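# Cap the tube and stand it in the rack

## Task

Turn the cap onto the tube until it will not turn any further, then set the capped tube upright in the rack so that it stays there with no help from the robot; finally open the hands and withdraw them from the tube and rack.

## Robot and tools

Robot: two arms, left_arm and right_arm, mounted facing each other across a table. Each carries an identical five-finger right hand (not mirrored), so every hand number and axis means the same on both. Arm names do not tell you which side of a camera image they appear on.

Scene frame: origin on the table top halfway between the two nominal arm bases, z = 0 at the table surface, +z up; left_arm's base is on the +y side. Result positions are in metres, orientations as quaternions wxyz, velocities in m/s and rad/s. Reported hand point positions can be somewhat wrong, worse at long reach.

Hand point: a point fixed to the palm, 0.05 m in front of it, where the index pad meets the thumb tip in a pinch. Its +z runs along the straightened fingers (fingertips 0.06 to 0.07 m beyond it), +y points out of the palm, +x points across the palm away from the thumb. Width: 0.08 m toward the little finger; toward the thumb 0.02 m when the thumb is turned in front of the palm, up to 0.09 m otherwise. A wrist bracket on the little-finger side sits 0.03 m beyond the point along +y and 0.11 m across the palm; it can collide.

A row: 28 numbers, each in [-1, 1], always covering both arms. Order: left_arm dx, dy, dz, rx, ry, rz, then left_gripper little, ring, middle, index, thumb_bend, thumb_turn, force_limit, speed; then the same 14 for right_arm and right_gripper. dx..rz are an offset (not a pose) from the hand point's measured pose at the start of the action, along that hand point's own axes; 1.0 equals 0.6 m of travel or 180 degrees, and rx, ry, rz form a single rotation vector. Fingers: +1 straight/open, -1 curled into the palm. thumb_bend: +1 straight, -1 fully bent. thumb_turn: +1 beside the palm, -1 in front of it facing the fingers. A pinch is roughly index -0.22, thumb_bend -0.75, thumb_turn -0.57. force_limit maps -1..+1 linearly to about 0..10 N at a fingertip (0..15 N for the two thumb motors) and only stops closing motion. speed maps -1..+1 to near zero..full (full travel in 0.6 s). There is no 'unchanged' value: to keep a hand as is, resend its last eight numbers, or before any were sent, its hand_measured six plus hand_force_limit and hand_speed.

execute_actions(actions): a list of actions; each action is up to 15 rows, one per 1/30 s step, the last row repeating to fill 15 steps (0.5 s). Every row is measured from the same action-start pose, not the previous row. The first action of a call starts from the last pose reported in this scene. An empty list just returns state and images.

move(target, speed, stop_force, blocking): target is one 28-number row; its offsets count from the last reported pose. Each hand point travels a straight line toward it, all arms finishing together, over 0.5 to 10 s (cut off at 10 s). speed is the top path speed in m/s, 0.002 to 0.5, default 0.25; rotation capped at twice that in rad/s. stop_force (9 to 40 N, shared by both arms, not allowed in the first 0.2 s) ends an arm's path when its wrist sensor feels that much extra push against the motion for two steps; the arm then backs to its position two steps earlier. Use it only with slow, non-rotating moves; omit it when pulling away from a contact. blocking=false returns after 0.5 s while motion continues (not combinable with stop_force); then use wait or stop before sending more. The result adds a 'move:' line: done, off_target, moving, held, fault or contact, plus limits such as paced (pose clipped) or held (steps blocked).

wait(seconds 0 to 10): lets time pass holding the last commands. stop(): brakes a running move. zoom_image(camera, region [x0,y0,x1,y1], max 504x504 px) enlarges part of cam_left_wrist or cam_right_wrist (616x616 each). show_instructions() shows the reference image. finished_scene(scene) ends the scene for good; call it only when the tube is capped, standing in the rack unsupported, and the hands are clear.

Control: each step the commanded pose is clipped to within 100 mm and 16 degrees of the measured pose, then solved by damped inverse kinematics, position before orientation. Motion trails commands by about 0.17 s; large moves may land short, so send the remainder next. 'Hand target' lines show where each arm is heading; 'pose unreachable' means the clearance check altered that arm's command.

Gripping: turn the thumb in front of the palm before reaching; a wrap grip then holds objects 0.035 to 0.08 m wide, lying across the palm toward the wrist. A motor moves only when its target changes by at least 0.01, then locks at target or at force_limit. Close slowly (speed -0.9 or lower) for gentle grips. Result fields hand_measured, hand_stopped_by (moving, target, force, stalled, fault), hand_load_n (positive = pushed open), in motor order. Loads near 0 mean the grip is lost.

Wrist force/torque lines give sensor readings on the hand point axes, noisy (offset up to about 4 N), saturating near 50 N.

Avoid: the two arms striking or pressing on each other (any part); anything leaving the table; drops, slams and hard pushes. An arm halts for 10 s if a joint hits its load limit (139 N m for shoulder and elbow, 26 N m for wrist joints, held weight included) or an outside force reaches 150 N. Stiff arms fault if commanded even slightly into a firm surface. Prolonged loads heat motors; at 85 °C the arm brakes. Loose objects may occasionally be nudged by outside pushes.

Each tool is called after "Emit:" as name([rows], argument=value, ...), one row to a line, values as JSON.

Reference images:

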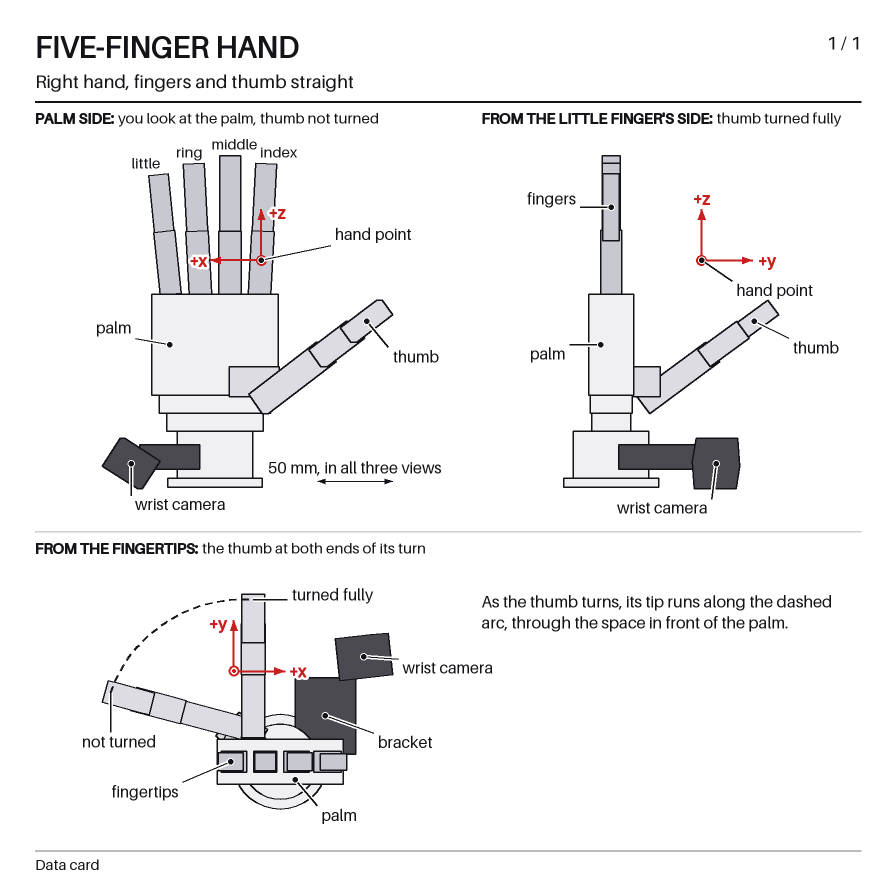

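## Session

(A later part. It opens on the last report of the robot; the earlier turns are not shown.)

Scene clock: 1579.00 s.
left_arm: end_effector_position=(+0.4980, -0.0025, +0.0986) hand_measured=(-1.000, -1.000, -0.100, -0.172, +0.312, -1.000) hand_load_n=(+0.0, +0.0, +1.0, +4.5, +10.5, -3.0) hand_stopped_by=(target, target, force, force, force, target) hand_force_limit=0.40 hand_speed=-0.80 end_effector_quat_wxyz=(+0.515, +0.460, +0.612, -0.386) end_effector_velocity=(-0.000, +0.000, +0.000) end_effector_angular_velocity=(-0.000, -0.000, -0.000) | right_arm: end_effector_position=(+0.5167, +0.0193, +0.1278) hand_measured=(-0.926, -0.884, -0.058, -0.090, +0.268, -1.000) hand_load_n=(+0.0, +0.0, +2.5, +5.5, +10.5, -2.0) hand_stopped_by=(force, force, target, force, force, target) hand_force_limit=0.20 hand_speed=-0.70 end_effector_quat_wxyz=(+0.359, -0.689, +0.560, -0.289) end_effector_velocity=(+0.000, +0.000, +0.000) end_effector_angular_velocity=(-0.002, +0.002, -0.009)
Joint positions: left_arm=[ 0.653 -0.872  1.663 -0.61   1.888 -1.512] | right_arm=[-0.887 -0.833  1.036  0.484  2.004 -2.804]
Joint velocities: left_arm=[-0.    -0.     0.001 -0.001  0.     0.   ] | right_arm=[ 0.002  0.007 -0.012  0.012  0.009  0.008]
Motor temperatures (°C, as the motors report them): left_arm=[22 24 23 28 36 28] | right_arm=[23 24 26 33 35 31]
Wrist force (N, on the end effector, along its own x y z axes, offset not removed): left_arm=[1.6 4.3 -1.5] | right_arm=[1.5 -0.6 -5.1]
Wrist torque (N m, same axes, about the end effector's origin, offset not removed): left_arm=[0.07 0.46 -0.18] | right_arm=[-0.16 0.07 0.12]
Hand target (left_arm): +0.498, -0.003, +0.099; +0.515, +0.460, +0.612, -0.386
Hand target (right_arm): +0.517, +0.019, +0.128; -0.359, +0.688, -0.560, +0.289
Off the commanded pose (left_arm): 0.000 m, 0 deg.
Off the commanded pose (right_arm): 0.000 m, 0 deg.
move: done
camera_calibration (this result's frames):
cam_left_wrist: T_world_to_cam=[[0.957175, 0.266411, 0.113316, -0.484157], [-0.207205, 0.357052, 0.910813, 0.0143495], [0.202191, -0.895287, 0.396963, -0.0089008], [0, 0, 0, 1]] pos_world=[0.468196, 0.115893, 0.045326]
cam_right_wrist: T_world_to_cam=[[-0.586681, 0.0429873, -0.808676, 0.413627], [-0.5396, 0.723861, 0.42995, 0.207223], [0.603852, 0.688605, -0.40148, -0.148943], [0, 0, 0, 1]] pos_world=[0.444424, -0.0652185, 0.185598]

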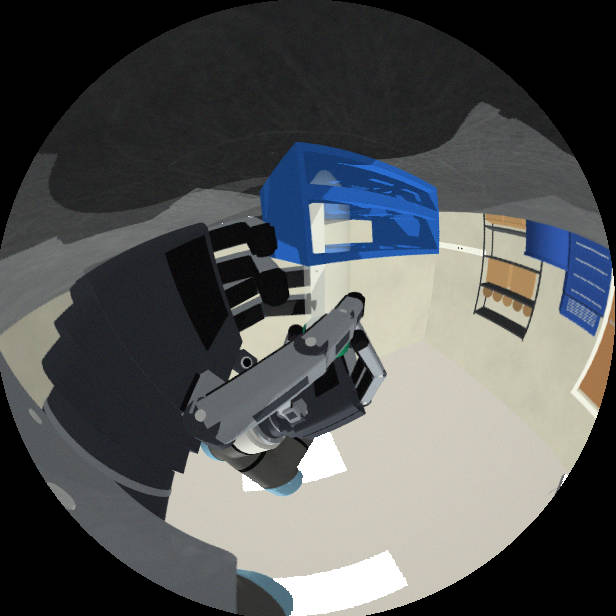

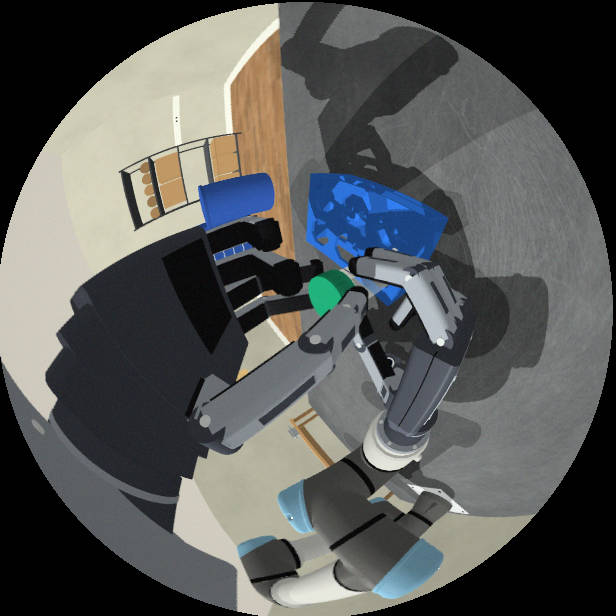

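Emit:
move(target=[0,0,0,0,0,0,-1,-1,-0.5,-0.5,0.1,-1,0.4,-0.8,-0.0049,0.011,-0.0172,0,-0.272,-0.1926,-1,-1,0.12,0.1,0.45,-1,-0.2,0.5], speed=0.4)

Emit:
move(target=[0,0,0,0,0,0,-1,-1,-0.5,-0.5,0.1,-1,0.4,-0.8,0,0,0,0,0,0,-1,-1,-0.065,-0.095,0.2,-1,0.2,-0.7])

Emit:
move(target=[0,0,0,0,0,0,-1,-1,-0.5,-0.5,0.1,-1,0.4,-0.8,0.02,-0.0022,0.005,0,0.272,0.1926,-1,-1,-0.065,-0.095,0.2,-1,0.2,-0.7], speed=0.3)

Emit:
move(target=[0,0,0,0,0,0,-1,-1,-0.5,-0.5,0.1,-1,0.4,-0.8,-0.0053,0.0115,-0.0166,0,-0.272,-0.1926,-1,-1,0.12,0.1,0.45,-1,-0.2,0.5], speed=0.4)

Emit:
zoom_image(camera="cam_right_wrist", region=[290,220,416,346])

Emit:
move(target=[0,0,0,0,0,0,-1,-1,-0.5,-0.5,0.1,-1,0.4,-0.8,0,0,0,0,0,0,-1,-1,-0.065,-0.095,0.2,-1,0.2,-0.7])

Emit:
move(target=[0,0,0,0,0,0,-1,-1,-0.5,-0.5,0.1,-1,0.4,-0.8,0.02,-0.0022,0.005,0,0.272,0.1926,-1,-1,-0.065,-0.095,0.2,-1,0.2,-0.7], speed=0.3)

Scene clock: 1604.80 s.
left_arm: end_effector_position=(+0.4980, -0.0025, +0.0986) hand_measured=(-1.000, -1.000, -0.100, -0.172, +0.312, -1.000) hand_load_n=(+0.0, +0.0, +1.0, +6.5, +8.5, -1.5) hand_stopped_by=(target, target, force, force, force, target) hand_force_limit=0.40 hand_speed=-0.80 end_effector_quat_wxyz=(+0.515, +0.460, +0.612, -0.386) end_effector_velocity=(+0.000, +0.001, -0.000) end_effector_angular_velocity=(+0.001, +0.001, +0.001) | right_arm: end_effector_position=(+0.5040, +0.0197, +0.1285) hand_measured=(-0.926, -0.884, +0.120, +0.100, +0.450, -1.000) hand_load_n=(+0.0, +0.0, +0.0, +0.0, +0.0, +0.0) hand_stopped_by=(force, force, target, target, target, target) hand_force_limit=-0.20 hand_speed=0.50 end_effector_quat_wxyz=(+0.457, -0.875, +0.140, -0.074) end_effector_velocity=(-0.000, +0.000, -0.000) end_effector_angular_velocity=(-0.003, +0.004, +0.009)
Joint positions: left_arm=[ 0.653 -0.872  1.663 -0.61   1.888 -1.512] | right_arm=[-1.146 -0.802  0.995  0.574  0.969 -3.642]
Joint velocities: left_arm=[ 0.001 -0.    -0.     0.002  0.001 -0.   ] | right_arm=[-0.001  0.008 -0.014  0.016 -0.007 -0.01 ]
Motor temperatures (°C, as the motors report them): left_arm=[22 24 23 28 36 28] | right_arm=[23 24 26 33 35 31]
Wrist force (N, on the end effector, along its own x y z axes, offset not removed): left_arm=[0.2 3.0 -1.8] | right_arm=[-3.7 -0.7 1.7]
Wrist torque (N m, same axes, about the end effector's origin, offset not removed): left_arm=[0.57 0.00 -0.17] | right_arm=[-0.23 0.65 -0.17]
Hand target (left_arm): +0.498, -0.003, +0.099; +0.515, +0.460, +0.612, -0.386
Hand target (right_arm): +0.504, +0.020, +0.129; -0.457, +0.876, -0.139, +0.073
Off the commanded pose (left_arm): 0.000 m, 0 deg.
Off the commanded pose (right_arm): 0.000 m, 0 deg.
move: done
camera_calibration (this result's frames):
cam_left_wrist: T_world_to_cam=[[0.957174, 0.266415, 0.113316, -0.484157], [-0.207207, 0.357051, 0.910813, 0.0143503], [0.202195, -0.895286, 0.396963, -0.00890185], [0, 0, 0, 1]] pos_world=[0.468196, 0.115893, 0.045326]
cam_right_wrist: T_world_to_cam=[[-0.325495, -0.484262, -0.812123, 0.286029], [-0.899769, -0.105367, 0.423453, 0.398504], [-0.290634, 0.868555, -0.401427, 0.306022], [0, 0, 0, 1]] pos_world=[0.540603, -0.0852949, 0.186389]

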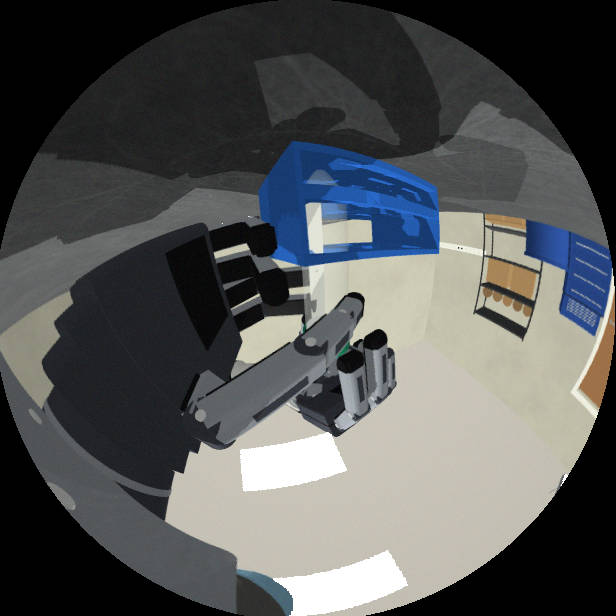

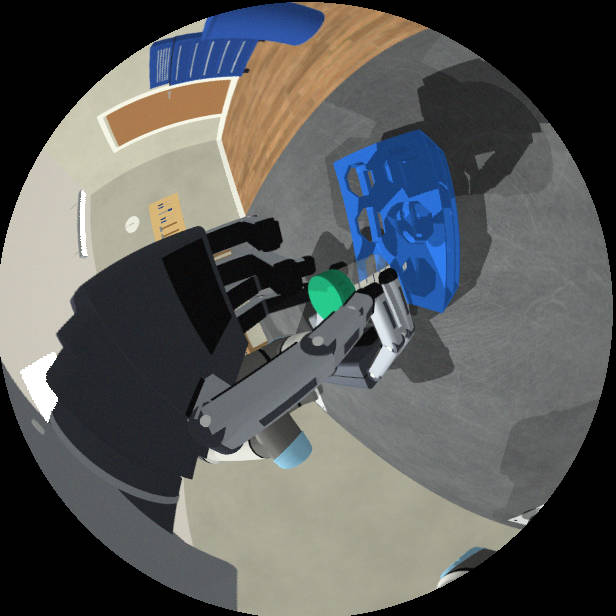

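Scene clock: 1605.67 s.
left_arm: end_effector_position=(+0.4980, -0.0025, +0.0986) hand_measured=(-1.000, -1.000, -0.100, -0.172, +0.310, -1.000) hand_load_n=(+0.0, +0.0, +2.0, +9.5, +6.5, +0.5) hand_stopped_by=(target, target, force, force, force, target) hand_force_limit=0.40 hand_speed=-0.80 end_effector_quat_wxyz=(+0.515, +0.460, +0.612, -0.386) end_effector_velocity=(-0.000, -0.000, +0.000) end_effector_angular_velocity=(-0.000, -0.000, -0.000) | right_arm: end_effector_position=(+0.5041, +0.0197, +0.1285) hand_measured=(-0.926, -0.884, -0.062, -0.090, +0.266, -1.000) hand_load_n=(+0.0, +0.0, +5.5, +9.5, +8.0, +0.5) hand_stopped_by=(force, force, force, force, force, target) hand_force_limit=0.20 hand_speed=-0.70 end_effector_quat_wxyz=(+0.457, -0.875, +0.140, -0.074) end_effector_velocity=(-0.000, -0.000, -0.001) end_effector_angular_velocity=(-0.002, +0.000, +0.001)
Joint positions: left_arm=[ 0.653 -0.872  1.663 -0.61   1.888 -1.512] | right_arm=[-1.146 -0.802  0.995  0.574  0.969 -3.642]
Joint velocities: left_arm=[-0.001 -0.    -0.    -0.    -0.001  0.   ] | right_arm=[ 0.     0.001  0.     0.001  0.001 -0.002]
Motor temperatures (°C, as the motors report them): left_arm=[22 24 23 28 36 28] | right_arm=[23 24 26 33 35 31]
Wrist force (N, on the end effector, along its own x y z axes, offset not removed): left_arm=[-6.3 -2.7 5.3] | right_arm=[-4.9 -3.8 6.7]
Wrist torque (N m, same axes, about the end effector's origin, offset not removed): left_arm=[0.48 -0.04 0.05] | right_arm=[-0.09 0.49 -0.10]
Hand target (left_arm): +0.498, -0.003, +0.099; +0.515, +0.460, +0.612, -0.386
Hand target (right_arm): +0.504, +0.020, +0.129; -0.457, +0.875, -0.140, +0.074
Off the commanded pose (left_arm): 0.000 m, 0 deg.
Off the commanded pose (right_arm): 0.000 m, 0 deg.
move: done
camera_calibration (this result's frames):
cam_left_wrist: T_world_to_cam=[[0.957174, 0.266415, 0.113316, -0.484157], [-0.207207, 0.357051, 0.910813, 0.0143502], [0.202195, -0.895286, 0.396963, -0.0089018], [0, 0, 0, 1]] pos_world=[0.468196, 0.115893, 0.045326]
cam_right_wrist: T_world_to_cam=[[-0.325443, -0.484222, -0.812167, 0.286001], [-0.899809, -0.10535, 0.423373, 0.398586], [-0.290568, 0.868579, -0.401422, 0.305989], [0, 0, 0, 1]] pos_world=[0.540639, -0.0852967, 0.186361]

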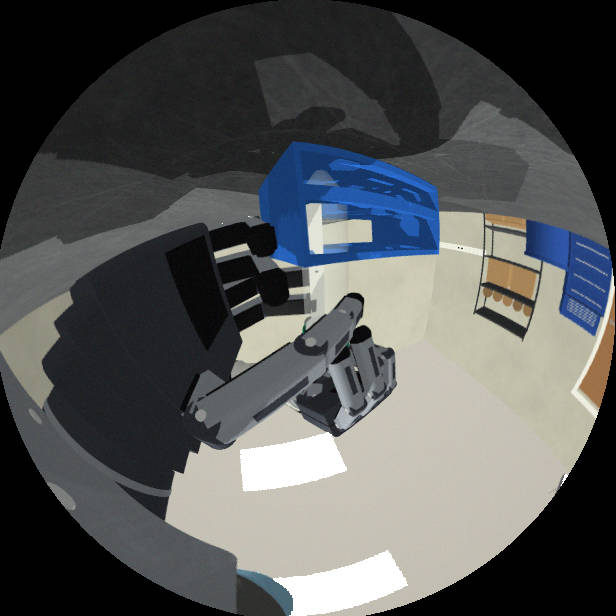

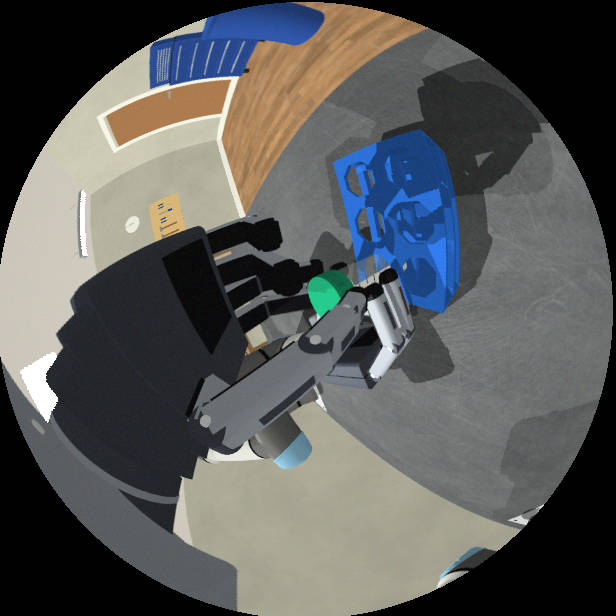

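Scene clock: 1607.93 s.
left_arm: end_effector_position=(+0.4980, -0.0025, +0.0986) hand_measured=(-1.000, -1.000, -0.100, -0.172, +0.310, -1.000) hand_load_n=(+0.0, +0.0, +0.5, +5.0, +9.5, -2.5) hand_stopped_by=(target, target, force, force, force, target) hand_force_limit=0.40 hand_speed=-0.80 end_effector_quat_wxyz=(+0.515, +0.460, +0.612, -0.386) end_effector_velocity=(-0.000, +0.000, -0.000) end_effector_angular_velocity=(+0.000, +0.000, -0.000) | right_arm: end_effector_position=(+0.5165, +0.0190, +0.1277) hand_measured=(-0.926, -0.884, -0.062, -0.090, +0.268, -1.000) hand_load_n=(+0.0, +0.0, +3.0, +5.0, +10.5, -2.0) hand_stopped_by=(force, force, force, force, force, target) hand_force_limit=0.20 hand_speed=-0.70 end_effector_quat_wxyz=(+0.360, -0.688, +0.560, -0.289) end_effector_velocity=(+0.001, +0.001, +0.001) end_effector_angular_velocity=(+0.001, +0.002, -0.011)
Joint positions: left_arm=[ 0.653 -0.872  1.663 -0.61   1.888 -1.512] | right_arm=[-0.887 -0.835  1.039  0.481  2.004 -2.805]
Joint velocities: left_arm=[ 0.     0.     0.001 -0.     0.    -0.   ] | right_arm=[ 0.002  0.006 -0.013  0.012  0.009  0.011]
Motor temperatures (°C, as the motors report them): left_arm=[22 24 23 28 36 28] | right_arm=[23 24 26 33 35 31]
Wrist force (N, on the end effector, along its own x y z axes, offset not removed): left_arm=[3.4 5.6 6.3] | right_arm=[-0.5 -1.6 -5.0]
Wrist torque (N m, same axes, about the end effector's origin, offset not removed): left_arm=[-0.26 -0.09 -0.23] | right_arm=[-0.62 0.16 -0.02]
Hand target (left_arm): +0.498, -0.003, +0.099; +0.515, +0.460, +0.612, -0.386
Hand target (right_arm): +0.517, +0.019, +0.128; -0.359, +0.688, -0.560, +0.289
Off the commanded pose (left_arm): 0.000 m, 0 deg.
Off the commanded pose (right_arm): 0.000 m, 0 deg.
move: done
camera_calibration (this result's frames):
cam_left_wrist: T_world_to_cam=[[0.957178, 0.26641, 0.113298, -0.484154], [-0.207179, 0.35701, 0.910835, 0.0143432], [0.202207, -0.895304, 0.396916, -0.00889296], [0, 0, 0, 1]] pos_world=[0.468191, 0.115901, 0.0453192]
cam_right_wrist: T_world_to_cam=[[-0.586139, 0.0435021, -0.809042, 0.413246], [-0.539923, 0.723548, 0.430071, 0.207572], [0.60409, 0.688902, -0.400612, -0.148856], [0, 0, 0, 1]] pos_world=[0.444215, -0.0656181, 0.185428]

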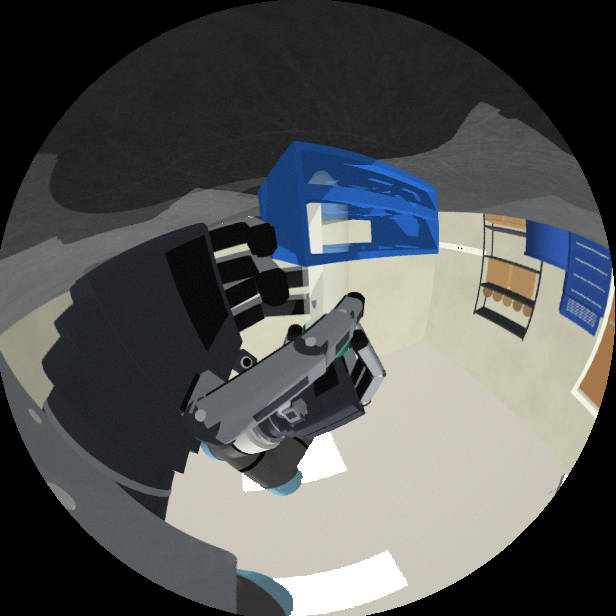

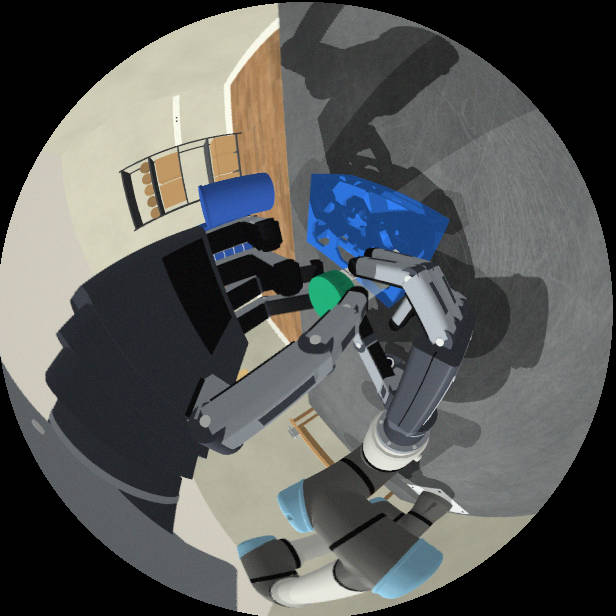

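Scene clock: 1609.87 s.
left_arm: end_effector_position=(+0.4980, -0.0025, +0.0986) hand_measured=(-1.000, -1.000, -0.100, -0.172, +0.310, -1.000) hand_load_n=(+0.0, +0.0, +0.5, +6.5, +7.5, -1.5) hand_stopped_by=(target, target, force, force, force, target) hand_force_limit=0.40 hand_speed=-0.80 end_effector_quat_wxyz=(+0.515, +0.460, +0.612, -0.386) end_effector_velocity=(-0.000, -0.000, +0.000) end_effector_angular_velocity=(-0.000, -0.000, -0.001) | right_arm: end_effector_position=(+0.5039, +0.0196, +0.1280) hand_measured=(-0.926, -0.884, +0.120, +0.100, +0.450, -1.000) hand_load_n=(+0.0, +0.0, +0.0, +0.0, +0.0, +0.0) hand_stopped_by=(force, force, target, target, target, target) hand_force_limit=-0.20 hand_speed=0.50 end_effector_quat_wxyz=(+0.457, -0.875, +0.140, -0.074) end_effector_velocity=(+0.001, +0.000, +0.000) end_effector_angular_velocity=(-0.004, +0.001, +0.009)
Joint positions: left_arm=[ 0.653 -0.872  1.663 -0.61   1.888 -1.512] | right_arm=[-1.146 -0.803  0.998  0.571  0.968 -3.642]
Joint velocities: left_arm=[-0.  0. -0. -0.  0.  0.] | right_arm=[-0.001  0.008 -0.016  0.017 -0.005 -0.011]
Motor temperatures (°C, as the motors report them): left_arm=[22 24 23 28 36 28] | right_arm=[23 24 26 33 35 31]
Wrist force (N, on the end effector, along its own x y z axes, offset not removed): left_arm=[-1.9 -1.2 -0.2] | right_arm=[-3.7 -0.2 1.1]
Wrist torque (N m, same axes, about the end effector's origin, offset not removed): left_arm=[0.00 0.21 -0.06] | right_arm=[-0.02 0.45 -0.17]
Hand target (left_arm): +0.498, -0.003, +0.099; +0.515, +0.460, +0.612, -0.386
Hand target (right_arm): +0.504, +0.020, +0.128; -0.457, +0.875, -0.139, +0.073
Off the commanded pose (left_arm): 0.000 m, 0 deg.
Off the commanded pose (right_arm): 0.000 m, 0 deg.
move: done
camera_calibration (this result's frames):
cam_left_wrist: T_world_to_cam=[[0.957178, 0.26641, 0.113298, -0.484154], [-0.207179, 0.35701, 0.910835, 0.0143434], [0.202207, -0.895304, 0.396916, -0.00889311], [0, 0, 0, 1]] pos_world=[0.468191, 0.115901, 0.0453192]
cam_right_wrist: T_world_to_cam=[[-0.324926, -0.483734, -0.812665, 0.285297], [-0.900048, -0.105694, 0.422779, 0.398855], [-0.290407, 0.868809, -0.401042, 0.305697], [0, 0, 0, 1]] pos_world=[0.540465, -0.0854277, 0.185821]

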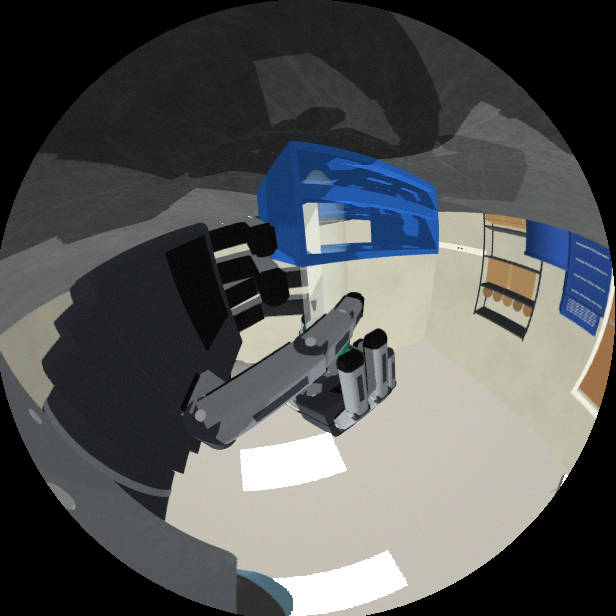

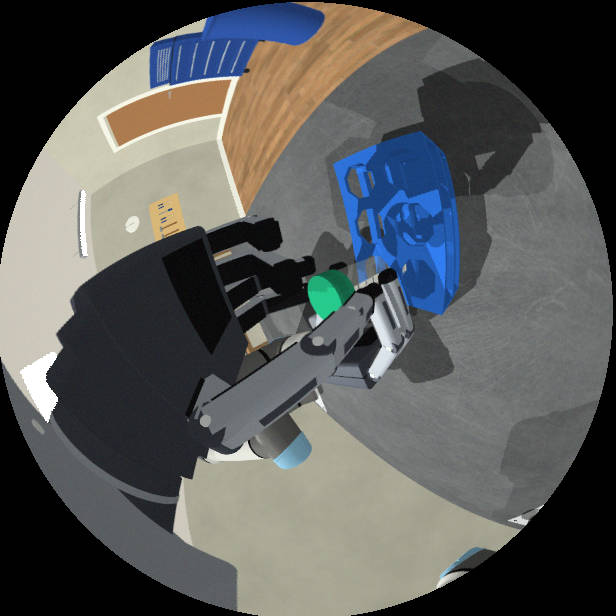

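Region (290, 220, 416, 346) of cam_right_wrist's 616x616 image, scaled by 4.000, with more detail than that image has.

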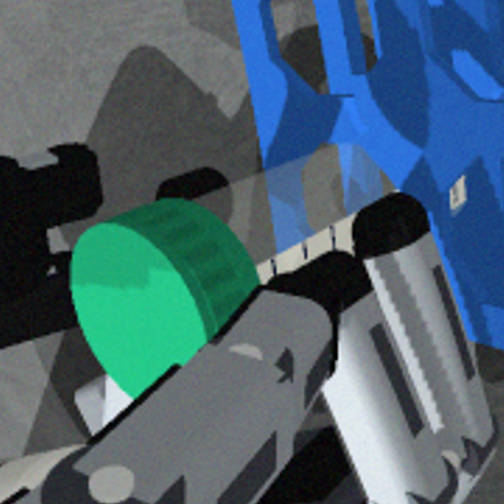

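Scene clock: 1610.83 s.
left_arm: end_effector_position=(+0.4980, -0.0025, +0.0986) hand_measured=(-1.000, -1.000, -0.100, -0.172, +0.310, -1.000) hand_load_n=(+0.0, +0.0, +1.0, +9.5, +5.5, +0.5) hand_stopped_by=(target, target, force, force, force, target) hand_force_limit=0.40 hand_speed=-0.80 end_effector_quat_wxyz=(+0.515, +0.460, +0.612, -0.386) end_effector_velocity=(-0.000, -0.000, -0.000) end_effector_angular_velocity=(+0.000, +0.000, -0.000) | right_arm: end_effector_position=(+0.5040, +0.0196, +0.1280) hand_measured=(-0.926, -0.884, -0.062, -0.090, +0.258, -1.000) hand_load_n=(+0.0, +0.0, +5.5, +10.0, +9.5, +0.5) hand_stopped_by=(force, force, force, force, force, target) hand_force_limit=0.20 hand_speed=-0.70 end_effector_quat_wxyz=(+0.457, -0.875, +0.140, -0.074) end_effector_velocity=(-0.000, -0.000, -0.000) end_effector_angular_velocity=(-0.000, +0.000, -0.000)
Joint positions: left_arm=[ 0.653 -0.872  1.663 -0.61   1.888 -1.512] | right_arm=[-1.146 -0.803  0.998  0.571  0.968 -3.642]
Joint velocities: left_arm=[-0. -0. -0.  0.  0. -0.] | right_arm=[-0.  0. -0.  0.  0. -0.]
Motor temperatures (°C, as the motors report them): left_arm=[22 24 23 28 36 28] | right_arm=[23 24 26 33 35 31]
Wrist force (N, on the end effector, along its own x y z axes, offset not removed): left_arm=[-8.8 -2.2 9.8] | right_arm=[-2.1 -2.1 7.7]
Wrist torque (N m, same axes, about the end effector's origin, offset not removed): left_arm=[0.08 0.35 -0.40] | right_arm=[-0.11 0.08 0.03]
Hand target (left_arm): +0.498, -0.003, +0.099; +0.515, +0.460, +0.612, -0.386
Hand target (right_arm): +0.504, +0.020, +0.128; -0.457, +0.875, -0.140, +0.074
Off the commanded pose (left_arm): 0.000 m, 0 deg.
Off the commanded pose (right_arm): 0.000 m, 0 deg.
move: done
camera_calibration (this result's frames):
cam_left_wrist: T_world_to_cam=[[0.957173, 0.266417, 0.113324, -0.484159], [-0.20722, 0.357069, 0.910802, 0.0143534], [0.202189, -0.895278, 0.396984, -0.00890583], [0, 0, 0, 1]] pos_world=[0.468199, 0.11589, 0.0453293]
cam_right_wrist: T_world_to_cam=[[-0.324859, -0.483688, -0.812719, 0.28527], [-0.900097, -0.105676, 0.422679, 0.398944], [-0.290329, 0.868837, -0.401037, 0.305661], [0, 0, 0, 1]] pos_world=[0.540503, -0.0854296, 0.185801]

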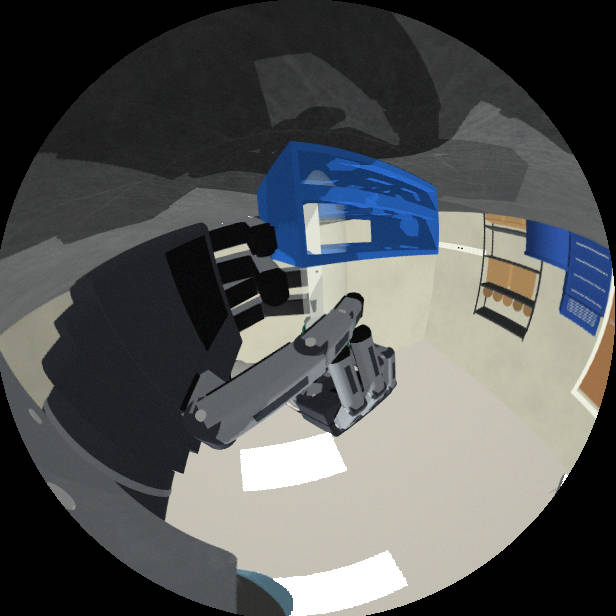

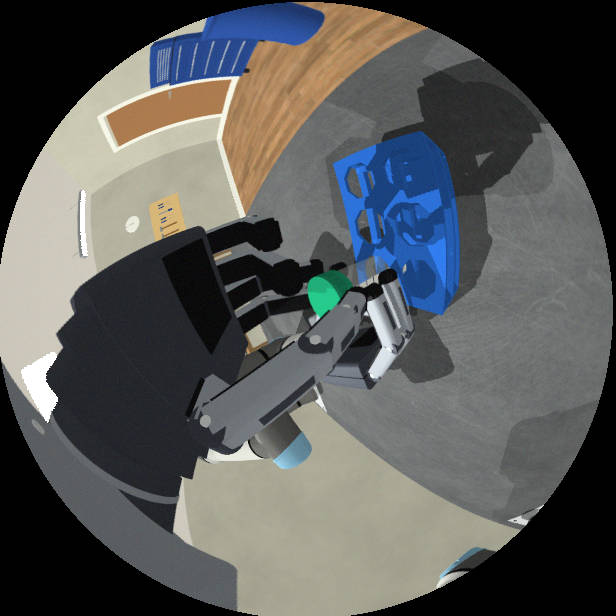

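Scene clock: 1613.10 s.
left_arm: end_effector_position=(+0.4980, -0.0025, +0.0986) hand_measured=(-1.000, -1.000, -0.100, -0.172, +0.310, -1.000) hand_load_n=(+0.0, +0.0, +0.0, +4.0, +10.0, -2.0) hand_stopped_by=(target, target, force, force, force, target) hand_force_limit=0.40 hand_speed=-0.80 end_effector_quat_wxyz=(+0.515, +0.460, +0.612, -0.386) end_effector_velocity=(-0.000, -0.000, +0.000) end_effector_angular_velocity=(-0.000, +0.000, -0.001) | right_arm: end_effector_position=(+0.5164, +0.0189, +0.1272) hand_measured=(-0.926, -0.884, -0.062, -0.090, +0.260, -1.000) hand_load_n=(+0.0, +0.0, +2.5, +6.0, +11.0, -2.5) hand_stopped_by=(force, force, force, force, force, target) hand_force_limit=0.20 hand_speed=-0.70 end_effector_quat_wxyz=(+0.360, -0.688, +0.560, -0.289) end_effector_velocity=(+0.000, +0.000, +0.000) end_effector_angular_velocity=(-0.002, +0.003, -0.011)
Joint positions: left_arm=[ 0.653 -0.872  1.663 -0.61   1.888 -1.512] | right_arm=[-0.887 -0.835  1.042  0.478  2.004 -2.805]
Joint velocities: left_arm=[ 0.    -0.    -0.     0.     0.001 -0.   ] | right_arm=[ 0.003  0.007 -0.012  0.013  0.01   0.01 ]
Motor temperatures (°C, as the motors report them): left_arm=[22 24 23 28 36 28] | right_arm=[23 24 26 33 35 31]
Wrist force (N, on the end effector, along its own x y z axes, offset not removed): left_arm=[-1.5 8.4 -0.8] | right_arm=[1.2 0.8 -6.5]
Wrist torque (N m, same axes, about the end effector's origin, offset not removed): left_arm=[0.74 0.23 -0.15] | right_arm=[-0.17 0.00 0.04]
Hand target (left_arm): +0.498, -0.003, +0.099; +0.515, +0.460, +0.612, -0.386
Hand target (right_arm): +0.516, +0.019, +0.127; -0.360, +0.688, -0.560, +0.289
Off the commanded pose (left_arm): 0.000 m, 0 deg.
Off the commanded pose (right_arm): 0.000 m, 0 deg.
move: done
camera_calibration (this result's frames):
cam_left_wrist: T_world_to_cam=[[0.957178, 0.26641, 0.113297, -0.484154], [-0.207177, 0.357007, 0.910837, 0.0143429], [0.202208, -0.895305, 0.396913, -0.00889242], [0, 0, 0, 1]] pos_world=[0.468191, 0.115901, 0.0453186]
cam_right_wrist: T_world_to_cam=[[-0.585591, 0.0440183, -0.80941, 0.412528], [-0.540236, 0.723248, 0.430182, 0.207973], [0.604341, 0.689184, -0.399748, -0.149183], [0, 0, 0, 1]] pos_world=[0.444085, -0.0657603, 0.184803]

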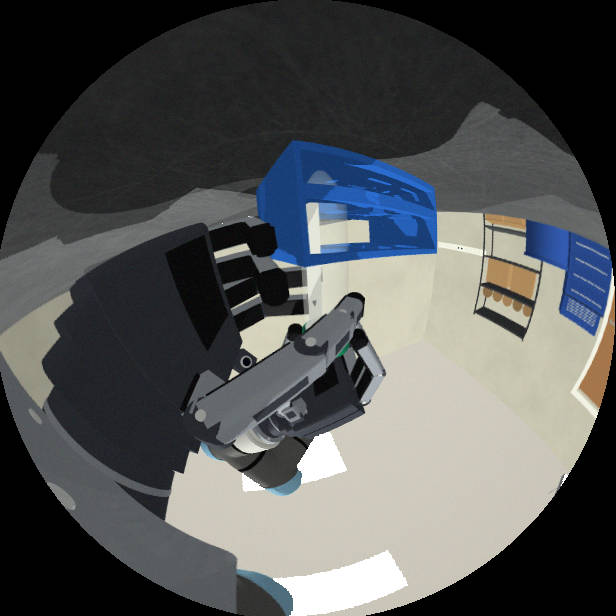

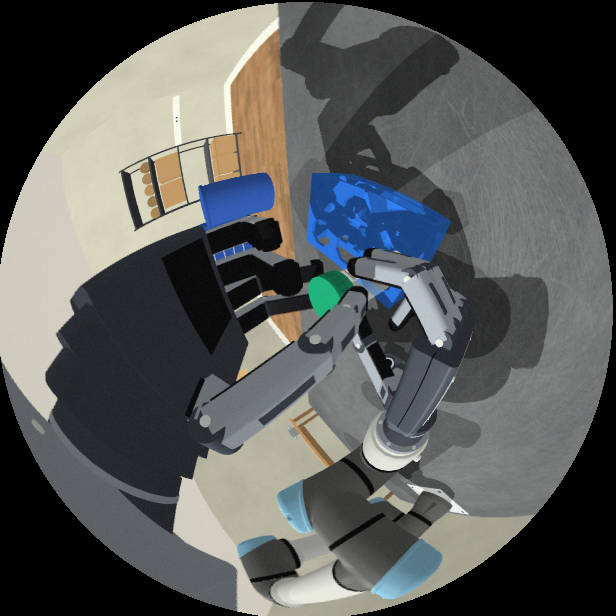

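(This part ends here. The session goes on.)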